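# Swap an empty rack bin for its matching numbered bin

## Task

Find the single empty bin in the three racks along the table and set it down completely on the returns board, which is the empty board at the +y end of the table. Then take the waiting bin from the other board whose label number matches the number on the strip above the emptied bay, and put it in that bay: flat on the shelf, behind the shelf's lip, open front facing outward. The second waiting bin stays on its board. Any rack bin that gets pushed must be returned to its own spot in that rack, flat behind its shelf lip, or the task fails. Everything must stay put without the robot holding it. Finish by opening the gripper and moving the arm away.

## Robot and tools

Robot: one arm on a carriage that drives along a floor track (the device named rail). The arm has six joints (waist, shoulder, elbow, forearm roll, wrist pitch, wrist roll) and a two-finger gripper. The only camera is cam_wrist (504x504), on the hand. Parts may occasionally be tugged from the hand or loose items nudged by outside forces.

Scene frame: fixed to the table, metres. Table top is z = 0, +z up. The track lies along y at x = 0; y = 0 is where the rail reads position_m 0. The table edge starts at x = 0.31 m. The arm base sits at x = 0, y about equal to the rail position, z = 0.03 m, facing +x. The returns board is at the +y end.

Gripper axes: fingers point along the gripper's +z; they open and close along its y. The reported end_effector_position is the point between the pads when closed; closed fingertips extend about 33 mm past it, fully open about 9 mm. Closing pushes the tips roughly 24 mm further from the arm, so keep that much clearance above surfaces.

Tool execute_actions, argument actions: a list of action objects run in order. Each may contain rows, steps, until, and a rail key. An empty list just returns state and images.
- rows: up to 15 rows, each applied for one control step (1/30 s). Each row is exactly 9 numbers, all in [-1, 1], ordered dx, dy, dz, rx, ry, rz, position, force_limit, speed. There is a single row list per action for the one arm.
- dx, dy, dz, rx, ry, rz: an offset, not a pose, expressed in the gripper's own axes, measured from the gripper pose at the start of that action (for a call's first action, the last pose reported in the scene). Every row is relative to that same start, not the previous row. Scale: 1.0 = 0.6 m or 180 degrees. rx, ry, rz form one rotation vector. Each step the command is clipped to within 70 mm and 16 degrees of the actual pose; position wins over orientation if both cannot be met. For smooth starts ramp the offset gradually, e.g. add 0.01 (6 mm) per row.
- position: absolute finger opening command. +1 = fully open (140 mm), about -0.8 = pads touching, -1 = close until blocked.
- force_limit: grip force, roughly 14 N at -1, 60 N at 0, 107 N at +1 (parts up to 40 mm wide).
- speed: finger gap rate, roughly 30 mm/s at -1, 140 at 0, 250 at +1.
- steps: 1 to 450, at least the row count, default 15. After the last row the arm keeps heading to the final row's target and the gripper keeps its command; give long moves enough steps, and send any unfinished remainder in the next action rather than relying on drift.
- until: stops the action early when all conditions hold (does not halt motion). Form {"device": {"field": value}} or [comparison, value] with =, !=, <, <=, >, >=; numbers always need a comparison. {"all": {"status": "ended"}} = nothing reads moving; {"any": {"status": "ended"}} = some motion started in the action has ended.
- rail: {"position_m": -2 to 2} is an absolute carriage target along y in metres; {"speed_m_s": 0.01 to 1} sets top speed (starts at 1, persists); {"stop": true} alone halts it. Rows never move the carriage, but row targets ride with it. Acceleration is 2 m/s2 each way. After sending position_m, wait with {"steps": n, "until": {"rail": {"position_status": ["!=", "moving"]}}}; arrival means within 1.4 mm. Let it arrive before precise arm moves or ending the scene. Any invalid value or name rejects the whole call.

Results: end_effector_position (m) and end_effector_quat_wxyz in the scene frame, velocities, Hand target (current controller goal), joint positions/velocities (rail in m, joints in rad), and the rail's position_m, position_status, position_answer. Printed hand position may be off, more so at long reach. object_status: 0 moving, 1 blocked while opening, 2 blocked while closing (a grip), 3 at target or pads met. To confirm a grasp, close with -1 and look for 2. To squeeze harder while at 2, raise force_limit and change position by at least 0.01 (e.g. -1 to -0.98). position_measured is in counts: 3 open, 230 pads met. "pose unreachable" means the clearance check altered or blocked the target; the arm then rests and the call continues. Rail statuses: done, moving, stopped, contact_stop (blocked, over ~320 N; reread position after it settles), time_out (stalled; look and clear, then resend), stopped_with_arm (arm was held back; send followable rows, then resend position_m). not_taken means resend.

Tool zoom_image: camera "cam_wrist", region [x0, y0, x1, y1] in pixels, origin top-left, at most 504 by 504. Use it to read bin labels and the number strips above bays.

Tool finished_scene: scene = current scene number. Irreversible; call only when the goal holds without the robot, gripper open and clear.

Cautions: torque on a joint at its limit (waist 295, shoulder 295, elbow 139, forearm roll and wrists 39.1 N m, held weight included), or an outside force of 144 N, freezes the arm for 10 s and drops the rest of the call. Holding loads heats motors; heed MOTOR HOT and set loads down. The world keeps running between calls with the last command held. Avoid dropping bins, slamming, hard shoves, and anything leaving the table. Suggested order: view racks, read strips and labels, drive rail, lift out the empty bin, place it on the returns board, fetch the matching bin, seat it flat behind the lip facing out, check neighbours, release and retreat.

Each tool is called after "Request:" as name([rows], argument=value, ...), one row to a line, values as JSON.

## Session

Request:
execute_actions(actions=[])

Scene clock: 0.00 s.
end_effector_position=(+0.8324, -0.4837, +0.3392) position_measured=3 object_status=3 end_effector_quat_wxyz=(-0.435, +0.058, +0.888, +0.140) end_effector_velocity=(+0.000, +0.000, +0.000) end_effector_angular_velocity=(+0.000, +0.000, +0.000)
Joint positions: [-0.346 -0.247  1.107  0.332  0.22   2.636 -1.548]
Joint velocities: [0. 0. 0. 0. 0. 0. 0.]
Hand target: +0.832, -0.484, +0.339; -0.435, +0.058, +0.888, +0.140
rail: position_m=-0.346 position_m_goal=-0.346 speed_m_s=1.00 position_status=done position_answer=taken refusals=0

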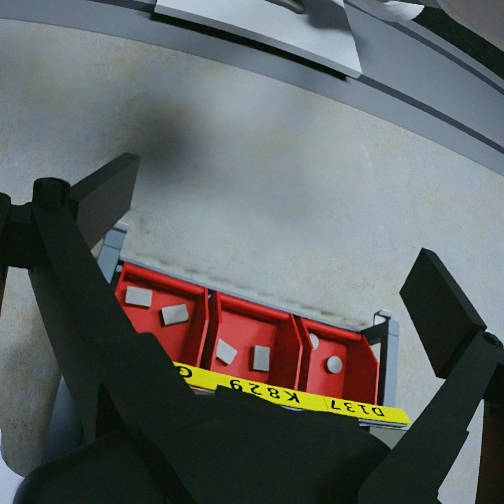

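Request:
execute_actions([
  {"rows":[[0.05,0.03,0.02,-0.03,-0.06,0.08,1,0,0],[0.1,0.07,0.05,-0.06,-0.12,0.17,1,0,0],[0.258,0.189,0.182,-0.15,-0.292,0.421,1,0,0]],"steps":50},
  {"rail":{"position_m":1.45},"steps":120,"until":{"rail":{"position_status":["!=","moving"]}}},
])

Scene clock: 9.70 s.
end_effector_position=(+0.6801, +1.4509, +0.4203) position_measured=3 object_status=3 end_effector_quat_wxyz=(+0.000, +0.707, +0.707, +0.001) end_effector_velocity=(+0.000, -0.007, +0.000) end_effector_angular_velocity=(+0.000, -0.000, -0.004)
Joint positions: [ 1.451 -0.051  0.196  1.442  0.001  1.501 -0.051]
Joint velocities: [-0.004 -0.004  0.    -0.     0.    -0.     0.   ]
Hand target: +0.680, +1.450, +0.420; +0.000, +0.707, +0.707, +0.001
Off the commanded pose: 0.000 m, 0 deg.
rail: position_m=1.451 position_m_goal=1.450 speed_m_s=1.00 position_status=done position_answer=taken refusals=0

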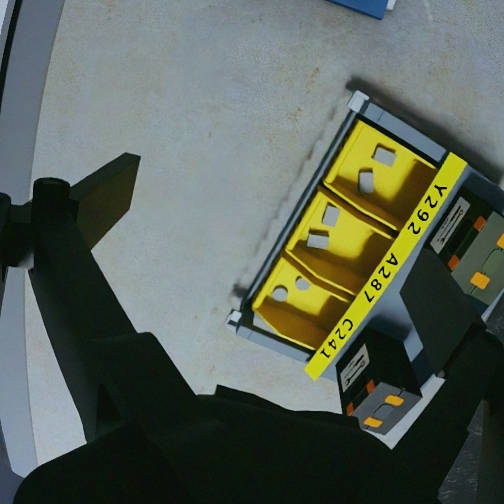

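Request:
execute_actions([
  {"rail":{"position_m":-2},"steps":150,"until":{"rail":{"position_status":["!=","moving"]}}},
])

Scene clock: 14.93 s.
end_effector_position=(+0.6802, -1.9999, +0.4203) position_measured=3 object_status=3 end_effector_quat_wxyz=(+0.000, +0.707, +0.707, +0.001) end_effector_velocity=(+0.000, +0.000, -0.000) end_effector_angular_velocity=(+0.000, +0.000, +0.000)
Joint positions: [-2.    -0.051  0.196  1.442  0.001  1.501 -0.051]
Joint velocities: [ 0.  0.  0.  0.  0. -0.  0.]
Hand target: +0.680, -2.000, +0.420; +0.000, +0.707, +0.707, +0.001
Off the commanded pose: 0.000 m, 0 deg.
rail: position_m=-2.000 position_m_goal=-2.000 speed_m_s=1.00 position_status=done position_answer=taken refusals=0

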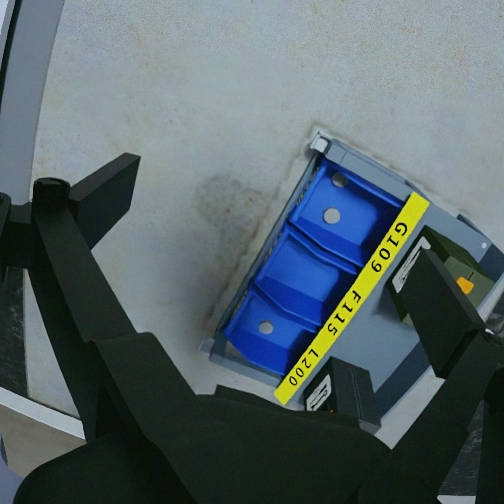

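Request:
execute_actions([
  {"rows":[[-0.04,0.01,0.03,0,0,0.01,0.2,0,0],[-0.08,0.02,0.07,0,0,0.02,0.2,0,0],[-0.38,0.07,0.33,0,0,0.055,0.2,0,0]],"steps":38},
])

Scene clock: 19.50 s.
end_effector_position=(+0.7225, -2.2278, +0.2222) position_measured=104 object_status=3 end_effector_quat_wxyz=(+0.000, +0.766, +0.643, +0.001) end_effector_velocity=(-0.000, -0.000, -0.000) end_effector_angular_velocity=(+0.000, +0.000, -0.000)
Joint positions: [-2.    -0.352  0.388  1.551  0.001  1.2   -0.179]
Joint velocities: [ 0. -0.  0. -0.  0. -0. -0.]
Hand target: +0.723, -2.228, +0.222; +0.000, +0.766, +0.643, +0.001
Off the commanded pose: 0.000 m, 0 deg.
rail: position_m=-2.000 position_m_goal=-2.000 speed_m_s=1.00 position_status=done position_answer=taken refusals=0

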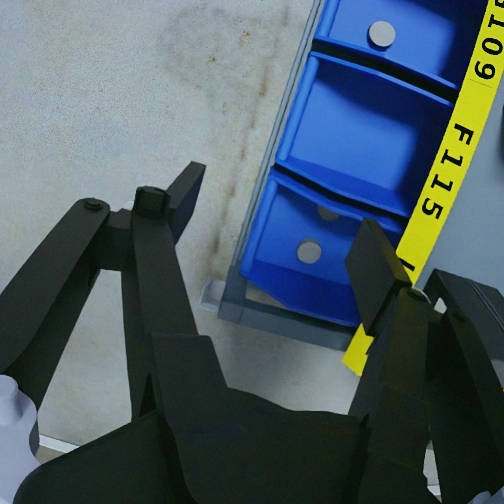

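Request:
execute_actions([
  {"rows":[[0.02,0,0.03,-0.02,0,0,-0.4,0,0],[0.04,0,0.08,-0.04,0,0,-0.4,0,0],[0.063,0.008,0.222,-0.056,0,0,-0.4,0,0]],"steps":26},
])

Request:
zoom_image(camera="cam_wrist", region=[170,60,410,300])

Scene clock: 22.90 s.
end_effector_position=(+0.7339, -2.1914, +0.0891) position_measured=179 object_status=3 end_effector_quat_wxyz=(+0.068, +0.763, +0.641, +0.057) end_effector_velocity=(-0.000, +0.000, -0.000) end_effector_angular_velocity=(+0.000, +0.000, +0.000)
Joint positions: [-2.    -0.312  0.416  1.794  0.037  0.756 -0.163]
Joint velocities: [ 0.  0.  0.  0.  0. -0.  0.]
Hand target: +0.734, -2.191, +0.089; +0.068, +0.763, +0.641, +0.057
Off the commanded pose: 0.000 m, 0 deg.
rail: position_m=-2.000 position_m_goal=-2.000 speed_m_s=1.00 position_status=done position_answer=taken refusals=0

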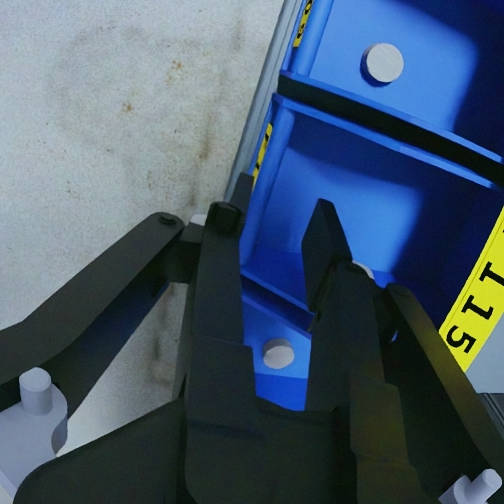

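Region (170, 60, 410, 300) of cam_wrist's 504x504 image, scaled by 2.100, with more detail than that image has.

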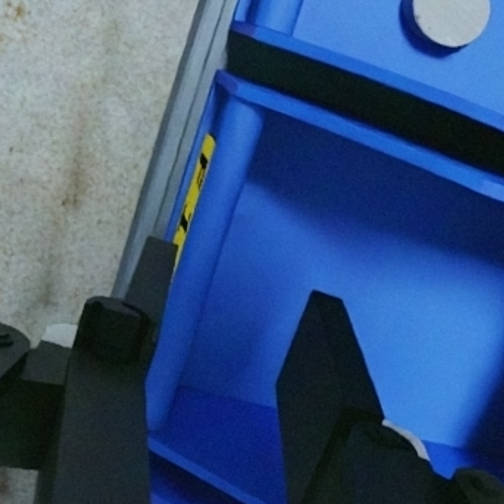

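Request:
execute_actions([
  {"rows":[[0.008,-0.017,-0.003,0,0,0,-0.4,0,0]],"steps":12},
  {"rows":[[0,0,0.015,0,0,0,-0.55,0,0]],"steps":12},
  {"rows":[[0,0,0,0,0,0,-1,0,-0.7]],"steps":18},
])

Request:
zoom_image(camera="cam_wrist", region=[170,60,410,300])

Scene clock: 27.53 s.
end_effector_position=(+0.7261, -2.1852, +0.0803) position_measured=233 object_status=3 end_effector_quat_wxyz=(+0.068, +0.763, +0.641, +0.057) end_effector_velocity=(-0.000, -0.000, -0.000) end_effector_angular_velocity=(-0.000, +0.000, -0.000)
Joint positions: [-2.    -0.307  0.412  1.819  0.036  0.735 -0.158]
Joint velocities: [ 0. -0. -0.  0. -0. -0.  0.]
Hand target: +0.726, -2.185, +0.080; +0.068, +0.763, +0.641, +0.057
Off the commanded pose: 0.000 m, 0 deg.
rail: position_m=-2.000 position_m_goal=-2.000 speed_m_s=1.00 position_status=done position_answer=taken refusals=0

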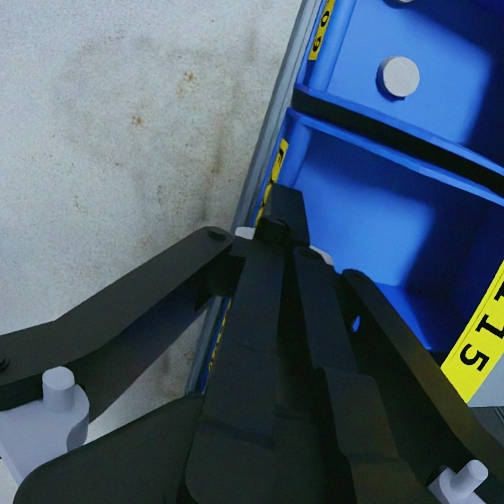

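Region (170, 60, 410, 300) of cam_wrist's 504x504 image, scaled by 2.100, with more detail than that image has.

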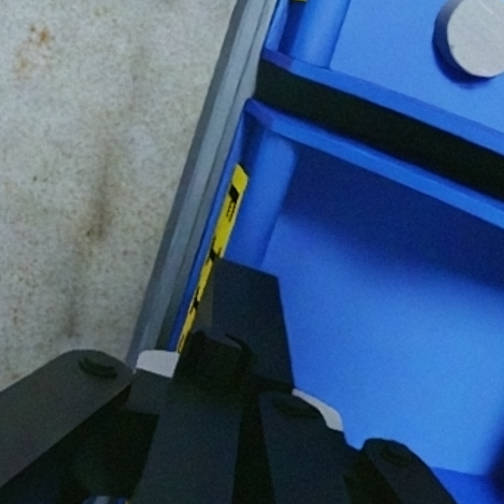

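Request:
execute_actions([
  {"rows":[[0,-0.003,0,0,0,0,-0.57,0,0]],"steps":8},
  {"rows":[[0,0,0.01,0,0,0,-0.57,0,0],[0,0,0.022,0,0,0,-0.57,0,0]],"steps":14},
  {"rows":[[0,0,0,0,0,0,-1,0.5,-0.7]],"steps":16},
])

Request:
zoom_image(camera="cam_wrist", region=[170,60,410,300])

Scene clock: 30.90 s.
end_effector_position=(+0.7267, -2.1852, +0.0670) position_measured=223 object_status=2 end_effector_quat_wxyz=(+0.068, +0.762, +0.641, +0.057) end_effector_velocity=(-0.000, +0.000, -0.000) end_effector_angular_velocity=(+0.000, +0.000, +0.000)
Joint positions: [-2.    -0.306  0.427  1.826  0.037  0.713 -0.159]
Joint velocities: [ 0.  0. -0.  0. -0. -0.  0.]
Hand target: +0.727, -2.185, +0.067; +0.068, +0.762, +0.641, +0.057
Off the commanded pose: 0.000 m, 0 deg.
rail: position_m=-2.000 position_m_goal=-2.000 speed_m_s=1.00 position_status=done position_answer=taken refusals=0

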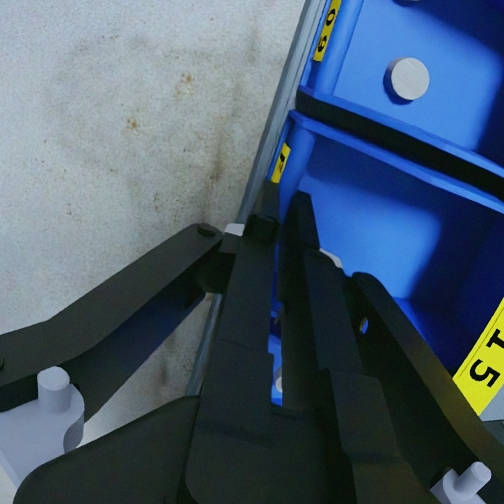

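Region (170, 60, 410, 300) of cam_wrist's 504x504 image, scaled by 2.100, with more detail than that image has.

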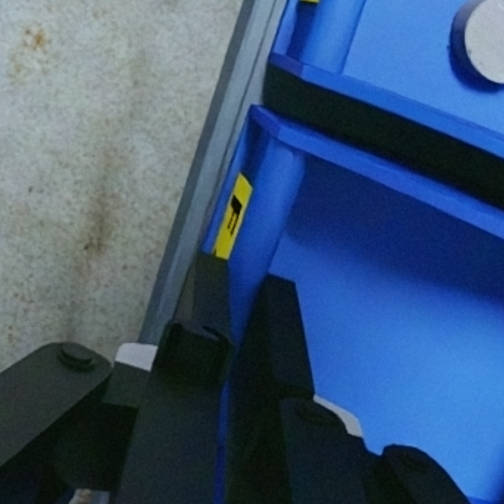

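Request:
execute_actions([
  {"rows":[[0,0,0,0,0,0,-0.65,0,0]],"steps":6},
  {"rows":[[0,0,0.006,0,0,0,-0.65,0,0]],"steps":10},
  {"rows":[[0,0,0,0,0,0,-1,0.5,-0.7]],"steps":12},
  {"rows":[[0,0.001,-0.005,0,0,0,-1,0.5,-0.7],[0,0.002,-0.012,0,0,0,-1,0.5,-0.7],[0,0.004,-0.022,0.005,0,0,-1,0.5,-0.7],[0,0.007,-0.033,0.01,0,0,-1,0.5,-0.7]],"steps":16},
  {"rows":[[0,-0.01,-0.002,0,0,0,-1,0.5,-0.7],[0,-0.02,-0.003,0,0,0,-1,0.5,-0.7],[0,-0.03,-0.005,0,0,0,-1,0.5,-0.7],[0,-0.045,-0.007,0,0,0,-1,0.5,-0.7]],"steps":16},
])

Scene clock: 35.87 s.
end_effector_position=(+0.7010, -2.1808, +0.0839) position_measured=223 object_status=2 end_effector_quat_wxyz=(+0.056, +0.763, +0.642, +0.047) end_effector_velocity=(-0.000, -0.000, +0.000) end_effector_angular_velocity=(+0.000, -0.000, -0.001)
Joint positions: [-2.    -0.309  0.387  1.846  0.029  0.764 -0.156]
Joint velocities: [ 0.    -0.001 -0.001  0.001  0.    -0.    -0.   ]
Hand target: +0.701, -2.181, +0.084; +0.056, +0.763, +0.642, +0.047
Off the commanded pose: 0.000 m, 0 deg.
rail: position_m=-2.000 position_m_goal=-2.000 speed_m_s=1.00 position_status=done position_answer=taken refusals=0

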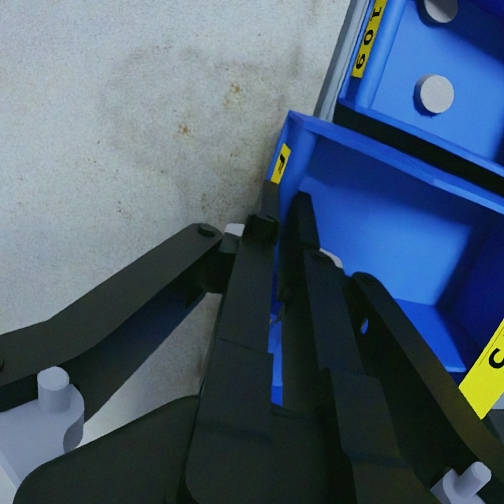

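Request:
execute_actions([
  {"rows":[[0,-0.01,-0.002,0,0,0,-1,0.5,-0.7],[0,-0.022,-0.003,0,0,0,-1,0.5,-0.7],[0,-0.036,-0.005,0,0,0,-1,0.5,-0.7],[0,-0.05,-0.007,0,0,0,-1,0.5,-0.7],[0,-0.065,-0.01,0,0,0,-1,0.5,-0.7],[0,-0.08,-0.012,-0.005,0,0,-1,0.5,-0.7],[0,-0.095,-0.014,-0.01,0,0,-1,0.5,-0.7],[0,-0.11,-0.016,-0.015,0,0,-1,0.5,-0.7]],"steps":16},
  {"rows":[[0,-0.01,-0.004,-0.006,0,0,-1,0.5,-0.7],[0,-0.02,-0.01,-0.012,0,0,-1,0.5,-0.7],[0,-0.035,-0.018,-0.018,0,0,-1,0.5,-0.7],[0,-0.05,-0.03,-0.024,0,0,-1,0.5,-0.7],[0,-0.07,-0.045,-0.024,0,0,-1,0.5,-0.7],[0,-0.09,-0.065,-0.024,0,0,-1,0.5,-0.7],[0,-0.11,-0.09,-0.024,0,0,-1,0.5,-0.7],[0,-0.13,-0.12,-0.024,0,0,-1,0.5,-0.7],[0,-0.15,-0.15,-0.024,0,0,-1,0.5,-0.7],[0,-0.17,-0.18,-0.024,0,0,-1,0.5,-0.7],[0,-0.19,-0.21,-0.024,0,0,-1,0.5,-0.7],[0,-0.21,-0.25,-0.024,0,0,-1,0.5,-0.7],[0,-0.23,-0.29,-0.024,0,0,-1,0.5,-0.7]],"steps":32},
])

Scene clock: 41.97 s.
end_effector_position=(+0.4694, -2.1405, +0.2282) position_measured=223 object_status=2 end_effector_quat_wxyz=(+0.102, +0.759, +0.638, +0.086) end_effector_velocity=(+0.000, +0.000, +0.001) end_effector_angular_velocity=(+0.001, -0.002, -0.000)
Joint positions: [-2.    -0.403 -0.164  2.189  0.08   0.857 -0.275]
Joint velocities: [ 0.    -0.    -0.002 -0.001  0.001  0.001 -0.001]
Hand target: +0.469, -2.140, +0.228; +0.102, +0.759, +0.638, +0.086
Off the commanded pose: 0.000 m, 0 deg.
rail: position_m=-2.000 position_m_goal=-2.000 speed_m_s=1.00 position_status=done position_answer=taken refusals=0

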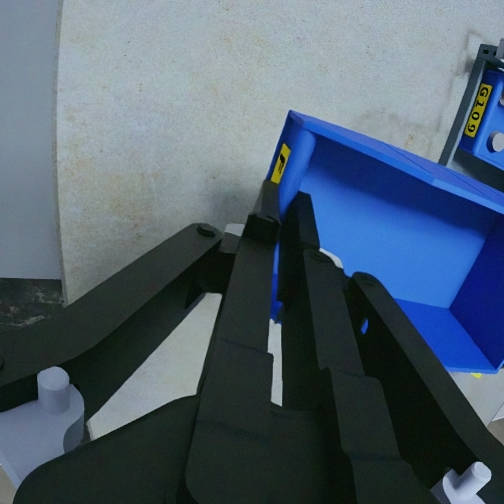

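Request:
execute_actions([
  {"rail":{"position_m":2},"rows":[[0,0,0,0,0.003,-0.01,-1,0.5,-0.7],[0,0,0,0,0.006,-0.02,-1,0.5,-0.7],[0,0,0,0,0.009,-0.03,-1,0.5,-0.7],[0,0,0,0,0.012,-0.042,-1,0.5,-0.7],[0,0,0,0,0.0146,-0.053,-1,0.5,-0.7]],"steps":180,"until":{"rail":{"position_status":["!=","moving"]}}},
])

Request:
execute_actions([
  {"rows":[[0.01,0.003,0.001,0,0,0,-1,0.5,-0.7],[0.025,0.006,0.002,0,0,0,-1,0.5,-0.7],[0.045,0.011,0.003,0,0,0,-1,0.5,-0.7],[0.07,0.018,0.005,0,0,0,-1,0.5,-0.7],[0.1,0.025,0.007,0,0,0,-1,0.5,-0.7],[0.14,0.035,0.01,0,0,0,-1,0.5,-0.7],[0.72,0.17,0.047,0,0,0,-1,0.5,-0.7]],"steps":50},
])

Scene clock: 51.07 s.
end_effector_position=(+0.4694, +1.8593, +0.2282) position_measured=234 object_status=3 end_effector_quat_wxyz=(+0.094, +0.701, +0.701, +0.095) end_effector_velocity=(+0.000, -0.000, -0.001) end_effector_angular_velocity=(+0.001, +0.002, +0.000)
Joint positions: [ 2.    -0.438 -0.157  2.184  0.147  0.877 -0.519]
Joint velocities: [ 0.     0.     0.002  0.    -0.     0.    -0.   ]
Hand target: +0.469, +1.859, +0.228; +0.094, +0.701, +0.701, +0.095
Off the commanded pose: 0.000 m, 0 deg.
rail: position_m=2.000 position_m_goal=2.000 speed_m_s=1.00 position_status=done position_answer=taken refusals=0

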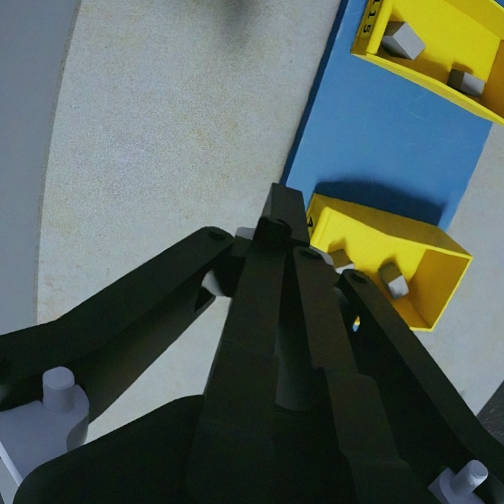

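Scene clock: 52.73 s.
end_effector_position=(+0.5748, +2.2916, +0.2279) position_measured=234 object_status=3 end_effector_quat_wxyz=(+0.094, +0.701, +0.701, +0.095) end_effector_velocity=(+0.000, +0.000, -0.000) end_effector_angular_velocity=(-0.000, +0.000, +0.000)
Joint positions: [ 2.     0.479  0.108  1.927 -0.159  0.874  0.567]
Joint velocities: [ 0.     0.     0.001 -0.    -0.     0.     0.   ]
Hand target: +0.575, +2.292, +0.228; +0.094, +0.701, +0.701, +0.095
Off the commanded pose: 0.001 m, 0 deg.
rail: position_m=2.000 position_m_goal=2.000 speed_m_s=1.00 position_status=done position_answer=taken refusals=0

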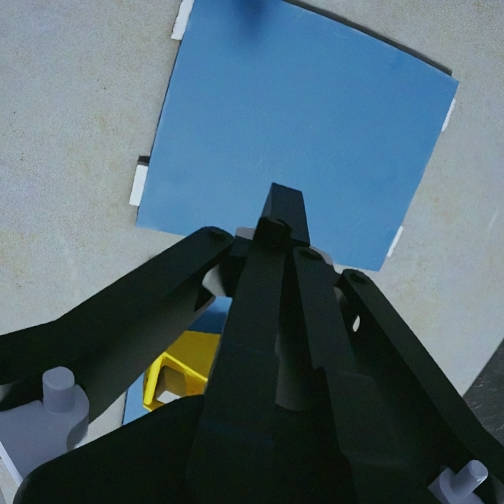

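The bin was lost during the move, so I'm looking along the table for it.

Request:
execute_actions([
  {"rows":[[-0.05,0,-0.03,0.03,0,0,1,0,0],[-0.6,0.05,-0.3,0.085,0,0,1,0,0]],"steps":35},
  {"rows":[[0,0,0,0,-0.32,0,1,0,0]],"steps":35},
])

Scene clock: 56.70 s.
end_effector_position=(+0.5558, +1.9324, +0.4089) position_measured=3 object_status=3 end_effector_quat_wxyz=(+0.341, +0.620, +0.619, -0.340) end_effector_velocity=(-0.000, -0.001, -0.000) end_effector_angular_velocity=(-0.001, +0.001, -0.002)
Joint positions: [ 2.     0.309  0.124  1.834 -0.937  1.606  0.491]
Joint velocities: [ 0.    -0.002  0.001  0.    -0.     0.     0.   ]
Hand target: +0.556, +1.932, +0.409; +0.341, +0.620, +0.619, -0.341
Off the commanded pose: 0.000 m, 0 deg.
rail: position_m=2.000 position_m_goal=2.000 speed_m_s=1.00 position_status=done position_answer=taken refusals=0

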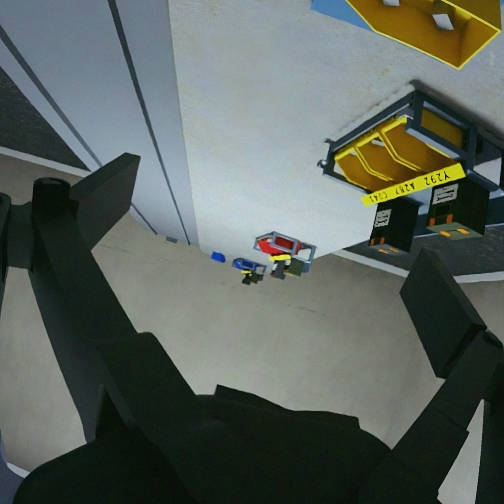

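Request:
zoom_image(camera="cam_wrist", region=[185,230,285,295])

Region (185, 230, 285, 295) of cam_wrist's 504x504 image, scaled by 5.040, with more detail than that image has; it fills the top 328 rows of this view, and the rest is white.

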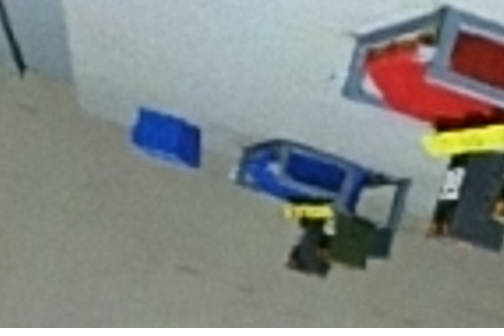

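Request:
execute_actions([
  {"rows":[[0,0,0,0,0.32,0,-0.4,0,0]],"steps":35},
  {"rows":[[0.02,0,0.05,-0.02,0,0,-0.4,0,0],[0.138,0.007,0.51,-0.075,0,0,-0.4,0,0]],"steps":38},
])

Scene clock: 62.97 s.
end_effector_position=(+0.5605, +2.0147, +0.1030) position_measured=179 object_status=3 end_effector_quat_wxyz=(+0.084, +0.702, +0.702, +0.083) end_effector_velocity=(+0.000, +0.000, +0.000) end_effector_angular_velocity=(-0.000, -0.000, +0.000)
Joint positions: [ 2.    -0.04   0.105  2.196  0.014  0.603 -0.05 ]
Joint velocities: [ 0.     0.     0.001 -0.001 -0.    -0.     0.   ]
Hand target: +0.561, +2.015, +0.103; +0.084, +0.702, +0.702, +0.083
Off the commanded pose: 0.000 m, 0 deg.
rail: position_m=2.000 position_m_goal=2.000 speed_m_s=1.00 position_status=done position_answer=taken refusals=0

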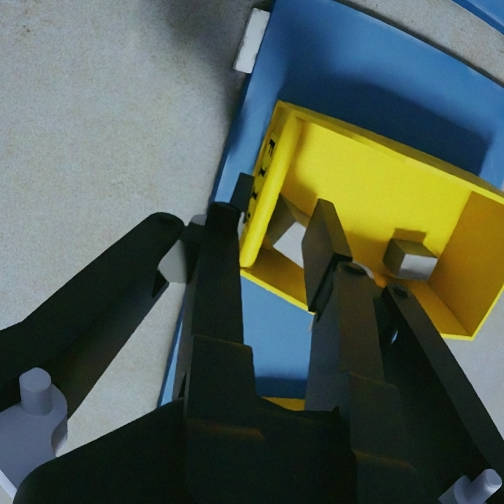

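Request:
execute_actions([
  {"rows":[[0.008,-0.006,0.01,0,0,0,-0.55,0,0],[0.017,-0.011,0.027,0,0,0,-0.55,0,0]],"steps":15},
])

Request:
zoom_image(camera="cam_wrist", region=[190,80,410,300])

Scene clock: 65.67 s.
end_effector_position=(+0.5580, +2.0249, +0.0857) position_measured=199 object_status=3 end_effector_quat_wxyz=(+0.084, +0.702, +0.702, +0.083) end_effector_velocity=(-0.000, +0.000, -0.000) end_effector_angular_velocity=(-0.000, +0.000, -0.000)
Joint positions: [ 2.    -0.019  0.125  2.215  0.006  0.564 -0.023]
Joint velocities: [ 0.  0.  0.  0. -0. -0.  0.]
Hand target: +0.558, +2.025, +0.086; +0.084, +0.702, +0.702, +0.083
Off the commanded pose: 0.000 m, 0 deg.
rail: position_m=2.000 position_m_goal=2.000 speed_m_s=1.00 position_status=done position_answer=taken refusals=0

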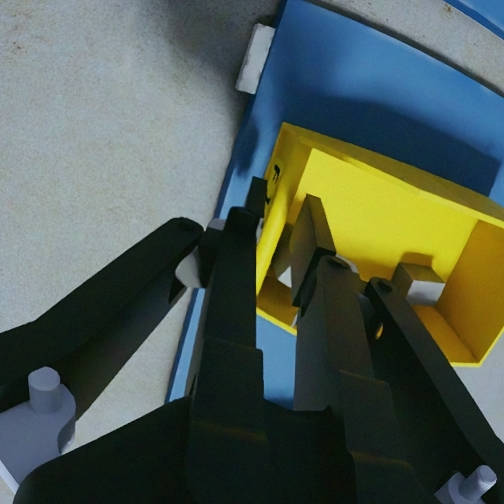

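Region (190, 80, 410, 300) of cam_wrist's 504x504 image, scaled by 2.291, with more detail than that image has.

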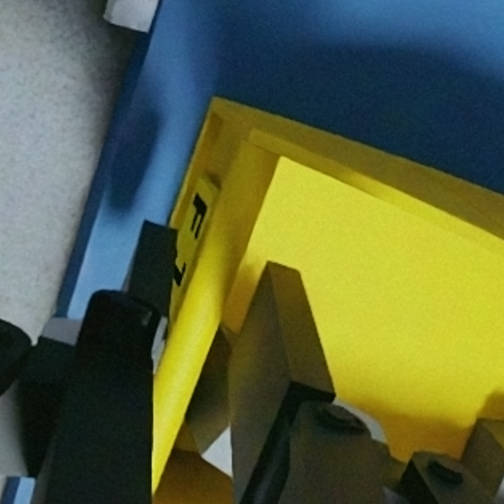

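Request:
execute_actions([
  {"rows":[[0.012,-0.004,0,0,0,0,-0.57,0,0]],"steps":10},
  {"rows":[[0,0,0.008,0,0,0,-0.57,0,0],[0,0,0.016,0,0,0,-0.57,0,0],[0,0,0.028,0,0,0,-0.57,0,0]],"steps":15},
  {"rows":[[0,0,0,0,0,0,-1,1,-0.7]],"steps":18},
])

Request:
zoom_image(camera="cam_wrist", region=[190,80,410,300])

Scene clock: 69.33 s.
end_effector_position=(+0.5596, +2.0320, +0.0688) position_measured=224 object_status=2 end_effector_quat_wxyz=(+0.084, +0.702, +0.702, +0.083) end_effector_velocity=(-0.000, +0.000, -0.000) end_effector_angular_velocity=(-0.000, +0.000, +0.000)
Joint positions: [ 2.    -0.004  0.152  2.224 -0.001  0.527 -0.003]
Joint velocities: [ 0.  0. -0.  0. -0.  0.  0.]
Hand target: +0.560, +2.032, +0.069; +0.084, +0.702, +0.702, +0.083
Off the commanded pose: 0.000 m, 0 deg.
rail: position_m=2.000 position_m_goal=2.000 speed_m_s=1.00 position_status=done position_answer=taken refusals=0

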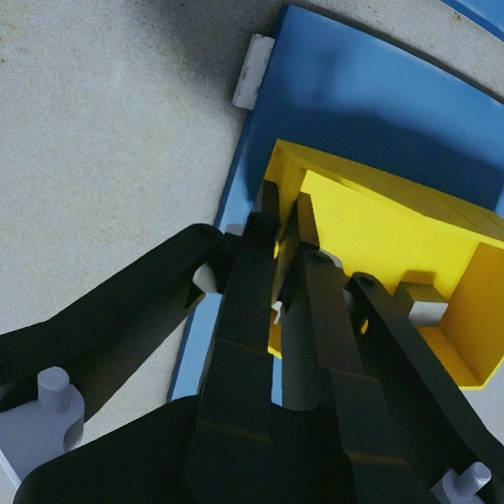

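Region (190, 80, 410, 300) of cam_wrist's 504x504 image, scaled by 2.291, with more detail than that image has.

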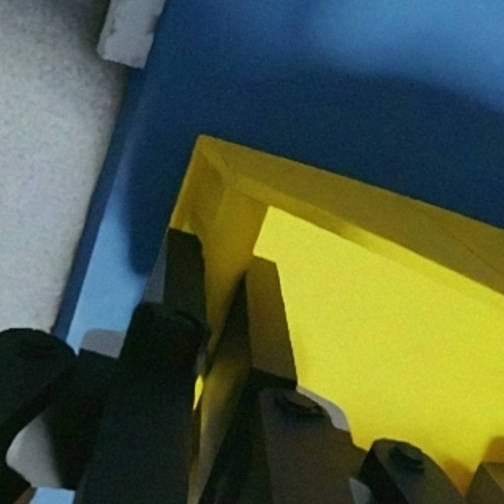

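Request:
execute_actions([
  {"rows":[[0,0.001,-0.004,0,0,0,-1,1,-0.7],[0,0.002,-0.01,0,0,0,-1,1,-0.7],[0,0.003,-0.018,0,0,0,-1,1,-0.7],[0,0.003,-0.028,0,0,0,-1,1,-0.7],[0,0.002,-0.04,0,0,0,-1,1,-0.7],[0,0,-0.055,0,0,0,-1,1,-0.7],[0,-0.005,-0.072,0,0,0,-1,1,-0.7],[0,-0.01,-0.09,0,0,0,-1,1,-0.7],[0,-0.017,-0.11,0,0,0,-1,1,-0.7],[0,-0.025,-0.135,0,0,0,-1,1,-0.7],[0,-0.033,-0.16,0,0,0,-1,1,-0.7],[0,-0.042,-0.19,0,0,0,-1,1,-0.7],[0,-0.052,-0.22,0,0,0,-1,1,-0.7],[0,-0.062,-0.25,0,0,0,-1,1,-0.7],[0,-0.071,-0.274,0,0,0,-1,1,-0.7]],"steps":32},
  {"rail":{"position_m":-1.55,"speed_m_s":0.8},"steps":220,"until":{"rail":{"position_status":["!=","moving"]}}},
])

Scene clock: 81.53 s.
end_effector_position=(+0.4796, -1.5182, +0.2187) position_measured=224 object_status=2 end_effector_quat_wxyz=(+0.084, +0.702, +0.702, +0.083) end_effector_velocity=(-0.000, +0.001, +0.000) end_effector_angular_velocity=(+0.000, -0.000, +0.000)
Joint positions: [-1.551 -0.004 -0.158  2.198 -0.     0.864 -0.003]
Joint velocities: [ 0.001  0.     0.    -0.     0.    -0.    -0.   ]
Hand target: +0.480, -1.518, +0.219; +0.084, +0.702, +0.702, +0.083
Off the commanded pose: 0.000 m, 0 deg.
rail: position_m=-1.551 position_m_goal=-1.550 speed_m_s=0.80 position_status=done position_answer=taken refusals=0

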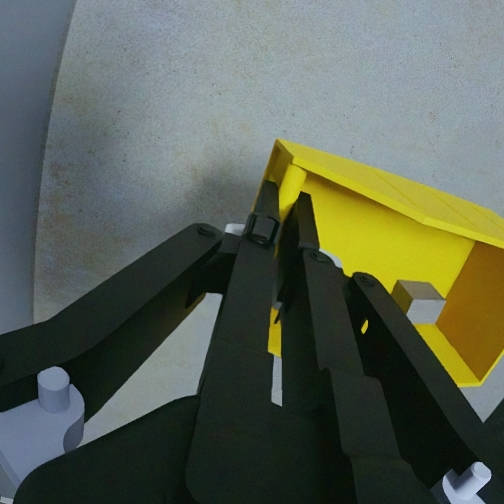

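Request:
execute_actions([
  {"rail":{"position_m":-2,"speed_m_s":0.5},"steps":100,"until":{"rail":{"position_status":["!=","moving"]}}},
  {"rows":[[-0.006,0.002,0,0,0,0.001,-1,1,-0.7],[-0.016,0.005,0.001,0,-0.001,0.003,-1,1,-0.7],[-0.03,0.009,0.002,0,-0.001,0.006,-1,1,-0.7],[-0.046,0.014,0.003,0,-0.002,0.009,-1,1,-0.7],[-0.064,0.02,0.005,0,-0.003,0.012,-1,1,-0.7],[-0.084,0.026,0.006,0,-0.004,0.016,-1,1,-0.7],[-0.106,0.033,0.008,0,-0.005,0.02,-1,1,-0.7],[-0.13,0.041,0.01,0,-0.006,0.025,-1,1,-0.7],[-0.155,0.049,0.012,0,-0.007,0.03,-1,1,-0.7],[-0.18,0.057,0.014,0,-0.008,0.035,-1,1,-0.7],[-0.205,0.065,0.016,0,-0.01,0.04,-1,1,-0.7],[-0.23,0.072,0.017,0,-0.011,0.045,-1,1,-0.7],[-0.255,0.08,0.019,0,-0.012,0.05,-1,1,-0.7],[-0.276,0.087,0.021,0,-0.013,0.0535,-1,1,-0.7]],"steps":30},
])

Scene clock: 87.63 s.
end_effector_position=(+0.5333, -2.1333, +0.2189) position_measured=224 object_status=2 end_effector_quat_wxyz=(+0.091, +0.760, +0.639, +0.076) end_effector_velocity=(+0.000, -0.000, -0.000) end_effector_angular_velocity=(+0.000, +0.000, -0.000)
Joint positions: [-2.    -0.329 -0.04   2.094  0.047  0.852 -0.182]
Joint velocities: [ 0.    -0.001  0.    -0.     0.    -0.    -0.   ]
Hand target: +0.533, -2.133, +0.219; +0.091, +0.760, +0.639, +0.076
Off the commanded pose: 0.000 m, 0 deg.
rail: position_m=-2.000 position_m_goal=-2.000 speed_m_s=0.50 position_status=done position_answer=taken refusals=0

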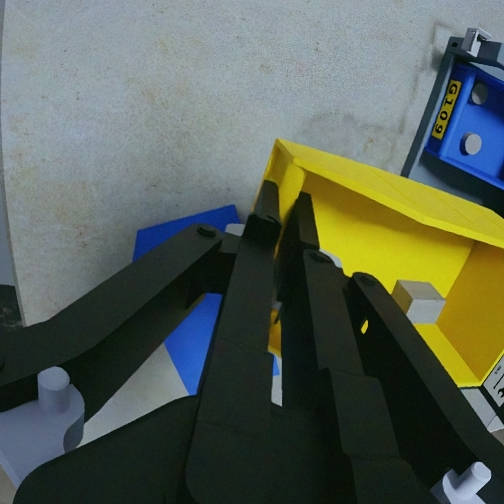

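Request:
execute_actions([
  {"rows":[[0,0.006,0.001,0,0,0,-1,1,-0.7],[0,0.016,0.004,0,0,0,-1,1,-0.7],[0,0.03,0.007,0,0,0,-1,1,-0.7],[0,0.046,0.011,0,0,0,-1,1,-0.7],[0,0.064,0.015,0,0,0,-1,1,-0.7],[0,0.084,0.02,0,0,0,-1,1,-0.7],[0,0.105,0.025,0,0,0,-1,1,-0.7],[0,0.125,0.03,0,0,0,-1,1,-0.7],[0,0.145,0.035,0,0,0,-1,1,-0.7],[0,0.165,0.04,0,0,0,-1,1,-0.7]],"steps":22},
  {"rows":[[0,-0.002,0.008,0,0,0,-1,1,-0.7],[0,-0.005,0.02,0,0,0,-1,1,-0.7],[0,-0.008,0.035,0,0,0,-1,1,-0.7],[0,-0.012,0.05,0,0,0,-1,1,-0.7],[0,-0.017,0.07,0,0,0,-1,1,-0.7],[0,-0.022,0.09,0,0,0,-1,1,-0.7],[0,-0.027,0.11,0,0,0,-1,1,-0.7],[0,-0.031,0.13,0,0,0,-1,1,-0.7]],"steps":20},
])

Scene clock: 95.00 s.
end_effector_position=(+0.6339, -2.1509, +0.1388) position_measured=224 object_status=2 end_effector_quat_wxyz=(+0.091, +0.760, +0.639, +0.076) end_effector_velocity=(-0.000, +0.000, -0.001) end_effector_angular_velocity=(+0.000, +0.000, +0.000)
Joint positions: [-2.    -0.301  0.195  2.005  0.045  0.706 -0.158]
Joint velocities: [ 0.     0.     0.001  0.001  0.    -0.001 -0.   ]
Hand target: +0.634, -2.151, +0.139; +0.091, +0.760, +0.639, +0.076
Off the commanded pose: 0.000 m, 0 deg.
rail: position_m=-2.000 position_m_goal=-2.000 speed_m_s=0.50 position_status=done position_answer=taken refusals=0

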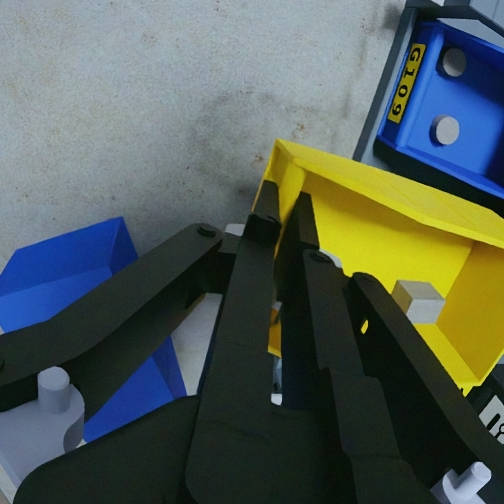

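Request:
execute_actions([
  {"rows":[[0,-0.002,0.008,0,0,0,-1,1,-0.7],[0,-0.004,0.018,0,0,0,-1,1,-0.7],[0,-0.007,0.028,0,0,0,-1,1,-0.7],[0,-0.009,0.038,0,0,0,-1,1,-0.7],[0,-0.012,0.048,0,0,0,-1,1,-0.7],[0,-0.014,0.058,0,0,0,-1,1,-0.7],[0,-0.017,0.07,0,0,0,-1,1,-0.7],[0,-0.019,0.08,0,0,0,-1,1,-0.7],[0,-0.021,0.089,0,0,0,-1,1,-0.7]],"steps":22},
])

Scene clock: 101.70 s.
end_effector_position=(+0.6342, -2.1511, +0.0839) position_measured=224 object_status=2 end_effector_quat_wxyz=(+0.091, +0.760, +0.639, +0.076) end_effector_velocity=(-0.000, +0.000, -0.000) end_effector_angular_velocity=(+0.000, +0.000, +0.000)
Joint positions: [-2.    -0.301  0.258  2.048  0.051  0.6   -0.167]
Joint velocities: [ 0.  0.  0.  0.  0. -0. -0.]
Hand target: +0.634, -2.151, +0.084; +0.091, +0.760, +0.639, +0.076
Off the commanded pose: 0.000 m, 0 deg.
rail: position_m=-2.000 position_m_goal=-2.000 speed_m_s=0.50 position_status=done position_answer=taken refusals=0

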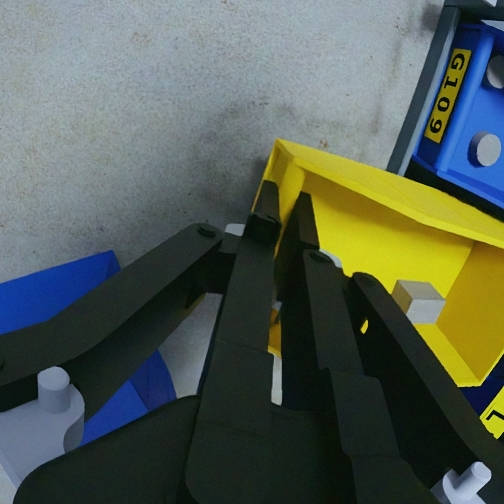

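Request:
execute_actions([
  {"rows":[[0,0,0.001,0.006,0,0,-1,1,-0.7],[0,0,0.003,0.012,0,0,-1,1,-0.7],[0,0,0.004,0.019,0,0,-1,1,-0.7],[0,0,0.005,0.026,0,0,-1,1,-0.7]],"steps":15},
  {"rows":[[0,0.008,0.001,0,0,0,-1,1,-0.7],[0,0.016,0.002,0,0,0,-1,1,-0.7],[0,0.024,0.004,0,0,0,-1,1,-0.7],[0,0.032,0.005,0,0,0,-1,1,-0.7],[0,0.042,0.006,0,0,0,-1,1,-0.7],[0,0.052,0.008,0,0,0,-1,1,-0.7],[0,0.062,0.01,0,0,0,-1,1,-0.7],[0,0.072,0.011,0,0,0,-1,1,-0.7]],"steps":20},
])

Scene clock: 105.60 s.
end_effector_position=(+0.6778, -2.1587, +0.0812) position_measured=224 object_status=2 end_effector_quat_wxyz=(+0.060, +0.763, +0.641, +0.050) end_effector_velocity=(+0.000, -0.000, +0.000) end_effector_angular_velocity=(-0.000, -0.000, -0.000)
Joint positions: [-2.    -0.287  0.349  1.911  0.025  0.726 -0.131]
Joint velocities: [ 0.     0.     0.    -0.001 -0.     0.     0.   ]
Hand target: +0.678, -2.159, +0.081; +0.060, +0.763, +0.641, +0.050
Off the commanded pose: 0.000 m, 0 deg.
rail: position_m=-2.000 position_m_goal=-2.000 speed_m_s=0.50 position_status=done position_answer=taken refusals=0

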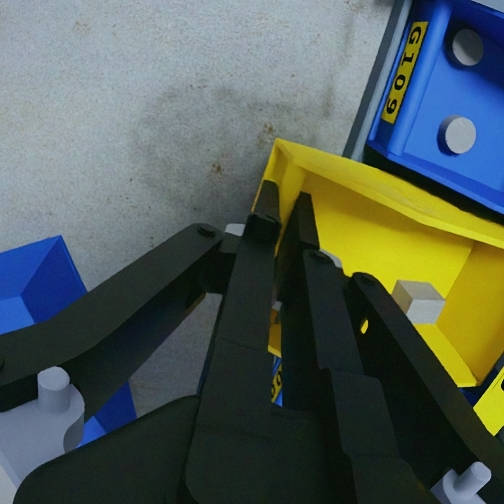

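Request:
zoom_image(camera="cam_wrist", region=[384,300,504,450])

Region (384, 300, 504, 450) of cam_wrist's 504x504 image, scaled by 3.360, with more detail than that image has; it fills the left 403 columns of this view, and the rest is white.

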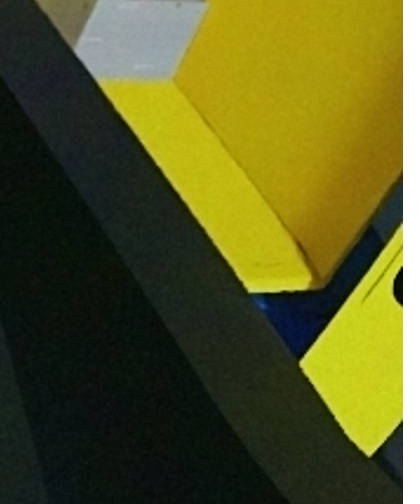

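Request:
execute_actions([
  {"rows":[[0,0,0.002,0.008,0,0,-1,1,-0.7]],"steps":8},
  {"rows":[[0,0.008,0.001,0,0,0,-1,1,-0.7],[0,0.016,0.002,0,0,0,-1,1,-0.7],[0,0.024,0.003,0,0,0,-1,1,-0.7],[0,0.032,0.004,0,0,0,-1,1,-0.7],[0,0.042,0.005,0,0,0,-1,1,-0.7]],"steps":16},
])

Scene clock: 110.50 s.
end_effector_position=(+0.7030, -2.1631, +0.0803) position_measured=224 object_status=2 end_effector_quat_wxyz=(+0.051, +0.764, +0.642, +0.042) end_effector_velocity=(+0.000, -0.000, +0.000) end_effector_angular_velocity=(-0.000, -0.000, -0.000)
Joint positions: [-2.    -0.282  0.393  1.843  0.019  0.774 -0.12 ]
Joint velocities: [ 0.     0.     0.001 -0.001 -0.     0.     0.   ]
Hand target: +0.703, -2.163, +0.080; +0.051, +0.764, +0.642, +0.042
Off the commanded pose: 0.000 m, 0 deg.
rail: position_m=-2.000 position_m_goal=-2.000 speed_m_s=0.50 position_status=done position_answer=taken refusals=0

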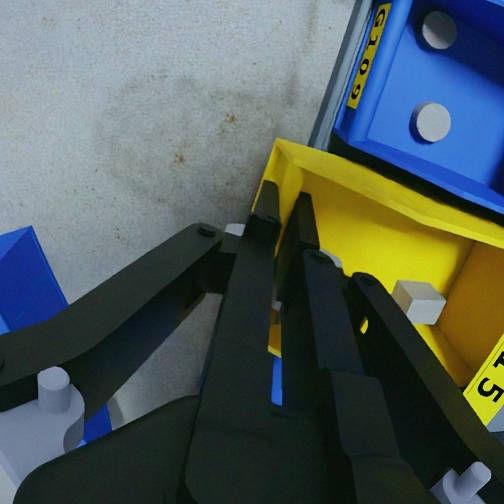

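Request:
execute_actions([
  {"rows":[[0,0.008,0.001,0,0,0,-1,1,-0.7],[0,0.016,0.002,0,0,0,-1,1,-0.7],[0,0.024,0.003,0,0,0,-1,1,-0.7],[0,0.034,0.004,0,0,0,-1,1,-0.7],[0,0.045,0.006,0,0,0,-1,1,-0.7],[0,0.056,0.007,0,0,0,-1,1,-0.7]],"steps":18},
  {"rows":[[0,-0.001,0.005,-0.005,0,0,-1,1,-0.7],[0,-0.002,0.01,-0.01,0,0,-1,1,-0.7],[0,-0.003,0.016,-0.018,0,0,-1,1,-0.7]],"steps":15},
])

Request:
zoom_image(camera="cam_wrist", region=[200,50,400,250])

Scene clock: 115.10 s.
end_effector_position=(+0.7358, -2.1688, +0.0708) position_measured=224 object_status=2 end_effector_quat_wxyz=(+0.072, +0.762, +0.640, +0.060) end_effector_velocity=(-0.000, -0.000, -0.000) end_effector_angular_velocity=(+0.000, -0.001, -0.001)
Joint positions: [-2.    -0.279  0.425  1.822  0.029  0.708 -0.126]
Joint velocities: [ 0.    -0.001 -0.     0.001  0.001 -0.001 -0.001]
Hand target: +0.736, -2.169, +0.071; +0.072, +0.762, +0.640, +0.060
Off the commanded pose: 0.000 m, 0 deg.
rail: position_m=-2.000 position_m_goal=-2.000 speed_m_s=0.50 position_status=done position_answer=taken refusals=0

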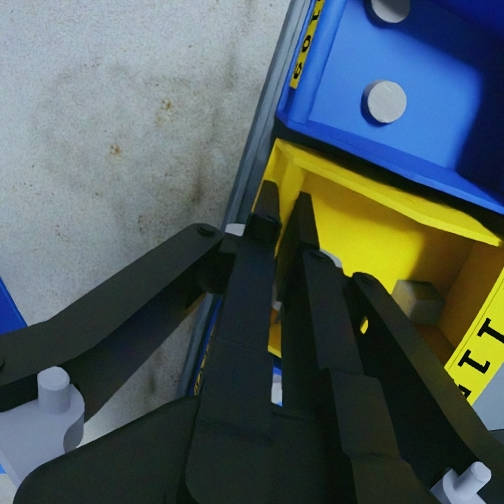

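Region (200, 50, 400, 250) of cam_wrist's 504x504 image, scaled by 2.520, with more detail than that image has.

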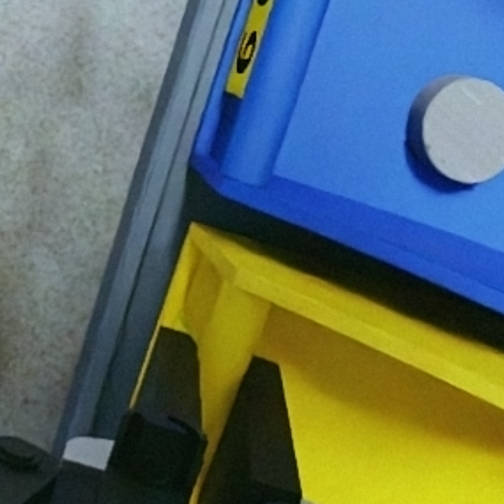

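Request:
execute_actions([
  {"rows":[[0,-0.002,0.006,-0.005,0,0,-1,1,-0.7],[0,-0.005,0.012,-0.012,0,0,-1,1,-0.7]],"steps":14},
  {"rows":[[0,0,0,0,0,0,-0.63,0,-0.8]],"steps":14},
  {"rows":[[0,0,-0.02,0,0,0,-0.63,0,0],[0,0,-0.05,0,0,0,-0.63,0,0],[0,0,-0.12,0,0,0,-0.63,0,0]],"steps":12},
  {"rows":[[-0.17,-0.12,-0.38,0.072,0,0,1,0,0]],"steps":30},
])

Scene clock: 120.73 s.
end_effector_position=(+0.5816, -2.2449, +0.3391) position_measured=3 object_status=0 end_effector_quat_wxyz=(+0.000, +0.766, +0.643, -0.001) end_effector_velocity=(-0.000, -0.000, +0.001) end_effector_angular_velocity=(+0.001, -0.001, -0.000)
Joint positions: [-2.    -0.452  0.138  1.658 -0.001  1.345 -0.279]
Joint velocities: [ 0.    -0.001 -0.001 -0.001  0.001  0.001 -0.   ]
Hand target: +0.582, -2.245, +0.339; +0.000, +0.766, +0.643, -0.000
Off the commanded pose: 0.000 m, 0 deg.
rail: position_m=-2.000 position_m_goal=-2.000 speed_m_s=0.50 position_status=done position_answer=taken refusals=0

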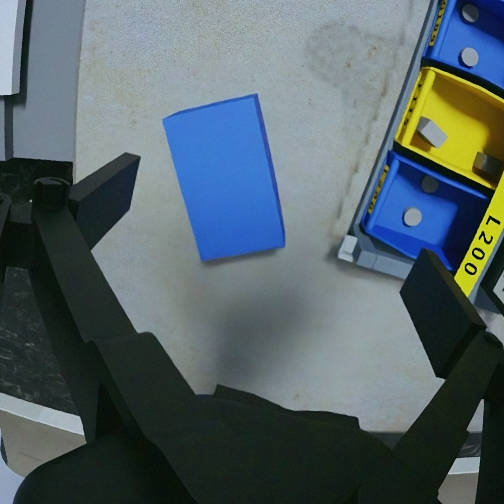

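The dropped bin is upside down. I'll grip it across its sides and turn it over in two 90° steps.

Request:
execute_actions([
  {"rows":[[-0.02,-0.01,0.05,0,0,-0.04,1,0,0],[-0.108,-0.065,0.36,0,0,-0.183,1,0,0]],"steps":35},
])

Scene clock: 129.73 s.
end_effector_position=(+0.5318, -2.3025, +0.1232) position_measured=3 object_status=3 end_effector_quat_wxyz=(+0.000, +0.552, +0.834, -0.001) end_effector_velocity=(-0.000, -0.000, -0.000) end_effector_angular_velocity=(+0.000, +0.000, -0.000)
Joint positions: [-2.    -0.573  0.256  1.939 -0.002  0.947 -0.973]
Joint velocities: [ 0. -0.  0.  0.  0. -0. -0.]
Hand target: +0.532, -2.302, +0.123; +0.000, +0.552, +0.834, -0.001
Off the commanded pose: 0.000 m, 0 deg.
rail: position_m=-2.000 position_m_goal=-2.000 speed_m_s=0.50 position_status=done position_answer=taken refusals=0

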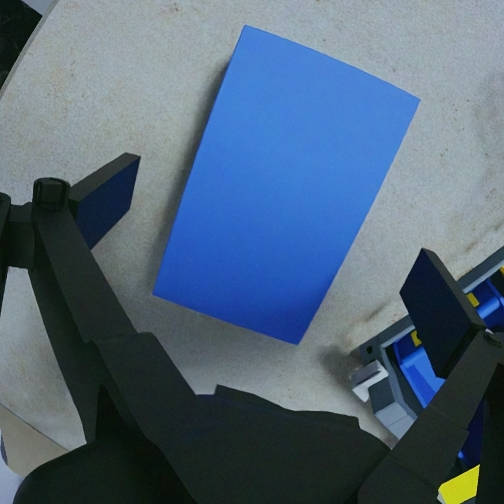

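Request:
execute_actions([
  {"rows":[[0,0.008,0.02,0,0,0.017,1,0,0],[0,0.008,0.05,0,0,0.017,1,0,0],[0,0.008,0.105,0,0,0.017,1,0,0]],"steps":20},
  {"rows":[[0,0,0,0,0,0,-1,0.3,-0.5]],"steps":22},
  {"rows":[[0,0,-0.01,0,0,0,-1,0.3,-0.5],[0,0,-0.025,0,0,0,-1,0.3,-0.5],[0,0,-0.05,0,0,0,-1,0.3,-0.5]],"steps":14},
])

Scene clock: 134.33 s.
end_effector_position=(+0.5361, -2.3006, +0.0901) position_measured=80 object_status=2 end_effector_quat_wxyz=(+0.000, +0.574, +0.819, -0.001) end_effector_velocity=(+0.000, -0.000, +0.001) end_effector_angular_velocity=(-0.000, -0.001, -0.000)
Joint positions: [-2.    -0.566  0.295  1.96  -0.002  0.887 -0.913]
Joint velocities: [ 0.     0.    -0.001 -0.001  0.     0.001  0.   ]
Hand target: +0.536, -2.301, +0.090; +0.000, +0.574, +0.819, -0.001
Off the commanded pose: 0.000 m, 0 deg.
rail: position_m=-2.000 position_m_goal=-2.000 speed_m_s=0.50 position_status=done position_answer=taken refusals=0

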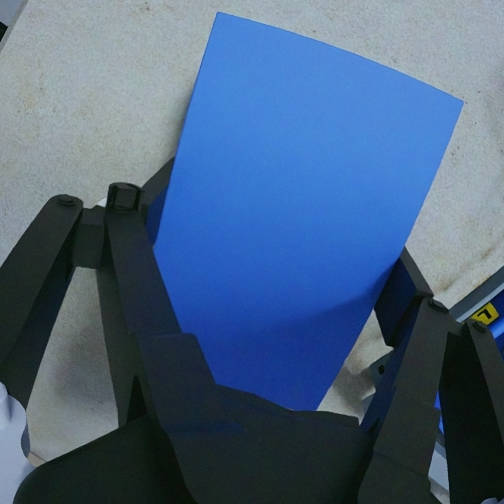

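Request:
execute_actions([
  {"rows":[[0.01,-0.01,0,0,0,0.01,-1,0.3,-0.5],[0.02,-0.02,0,0,0,0.03,-1,0.3,-0.5],[0.04,-0.03,0,0,0,0.06,-1,0.3,-0.5],[0.08,-0.04,0,0,0,0.111,-1,0.3,-0.5]],"steps":22},
  {"rail":{"position_m":0.5,"speed_m_s":1},"rows":[[0.02,0,0,0,0,0,-1,0.3,-0.5],[0.05,0,0,0,0,0,-1,0.3,-0.5],[0.09,0,0,0,0,0,-1,0.3,-0.5],[0.44,0,0,0,0,0,-1,0.3,-0.5]],"steps":150,"until":{"rail":{"position_status":["!=","moving"]}}},
  {"rows":[[0,0.02,0,0,0,0,-1,0.3,-0.5],[0,0.05,0.005,0,0,0,-1,0.3,-0.5],[0,0.09,0.015,0,0,0,-1,0.3,-0.5],[0,0.17,0.043,0,0,0,-1,0.3,-0.5]],"steps":24},
  {"rows":[[0,0,0,0,0,0,1,0.3,-0.3]],"steps":14},
  {"rows":[[0,0,0,0,0.25,0,1,0.3,0]],"steps":32},
])

Scene clock: 146.53 s.
end_effector_position=(+0.5992, +0.5004, +0.0638) position_measured=3 object_status=3 end_effector_quat_wxyz=(-0.270, +0.654, +0.653, +0.270) end_effector_velocity=(-0.000, -0.000, -0.000) end_effector_angular_velocity=(+0.001, +0.001, -0.000)
Joint positions: [ 0.5   -0.426  0.483  1.972  0.761  1.2   -0.902]
Joint velocities: [ 0.    -0.001  0.001 -0.     0.     0.    -0.   ]
Hand target: +0.599, +0.500, +0.064; -0.270, +0.654, +0.653, +0.270
Off the commanded pose: 0.000 m, 0 deg.
rail: position_m=0.500 position_m_goal=0.500 speed_m_s=1.00 position_status=done position_answer=taken refusals=0

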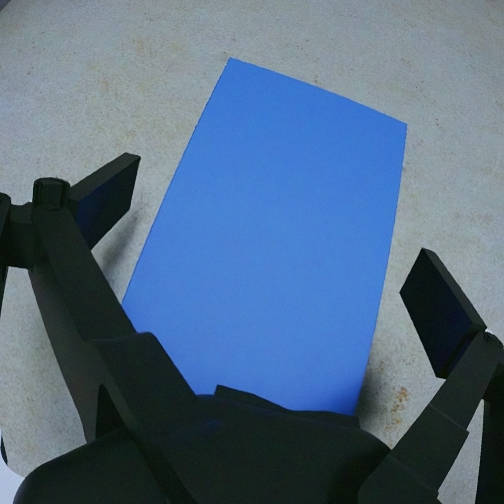

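Request:
execute_actions([
  {"rows":[[-0.014,0,0.014,0,0,0,1,0,0]],"steps":12},
  {"rows":[[0,0,0,0,0,0,-1,0.4,-0.4]],"steps":20},
  {"rows":[[0.01,0,-0.01,0,0,0,-1,0.4,-0.4],[0.03,0,-0.03,0,0,0,-1,0.4,-0.4],[0.06,0,-0.06,0,0,0,-1,0.4,-0.4],[0.1,0,-0.1,0,0,0,-1,0.4,-0.4]],"steps":18},
  {"rows":[[0,0,0,0,-0.02,0,-1,0.4,-0.4],[0,0,0,0,-0.05,0,-1,0.4,-0.4],[0,0,0,0,-0.5,0,-1,0.4,-0.4]],"steps":55},
  {"rows":[[0.015,0,0.015,0,0,0,-1,0.4,-0.4],[0.03,0,0.03,0,0,0,-1,0.4,-0.4],[0.05,0,0.05,0,0,0,-1,0.4,-0.4]],"steps":16},
])

Scene clock: 154.47 s.
end_effector_position=(+0.5990, +0.5007, +0.0942) position_measured=79 object_status=2 end_effector_quat_wxyz=(+0.271, +0.653, +0.653, -0.271) end_effector_velocity=(-0.000, -0.000, -0.000) end_effector_angular_velocity=(-0.000, +0.000, +0.000)
Joint positions: [ 0.5    0.322  0.444  1.958 -0.808  1.191  0.811]
Joint velocities: [ 0.     0.     0.001  0.    -0.    -0.     0.001]
Hand target: +0.599, +0.501, +0.094; +0.271, +0.653, +0.653, -0.271
Off the commanded pose: 0.000 m, 0 deg.
rail: position_m=0.500 position_m_goal=0.500 speed_m_s=1.00 position_status=done position_answer=taken refusals=0

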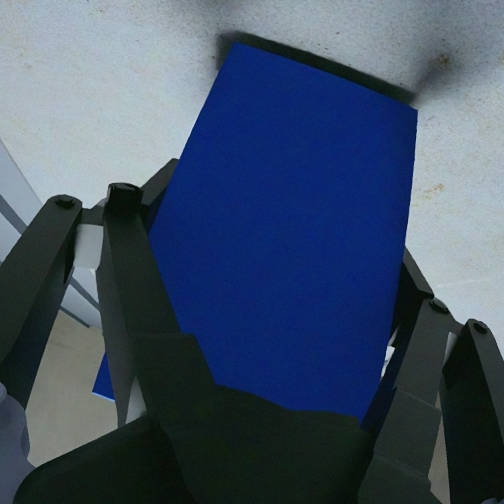

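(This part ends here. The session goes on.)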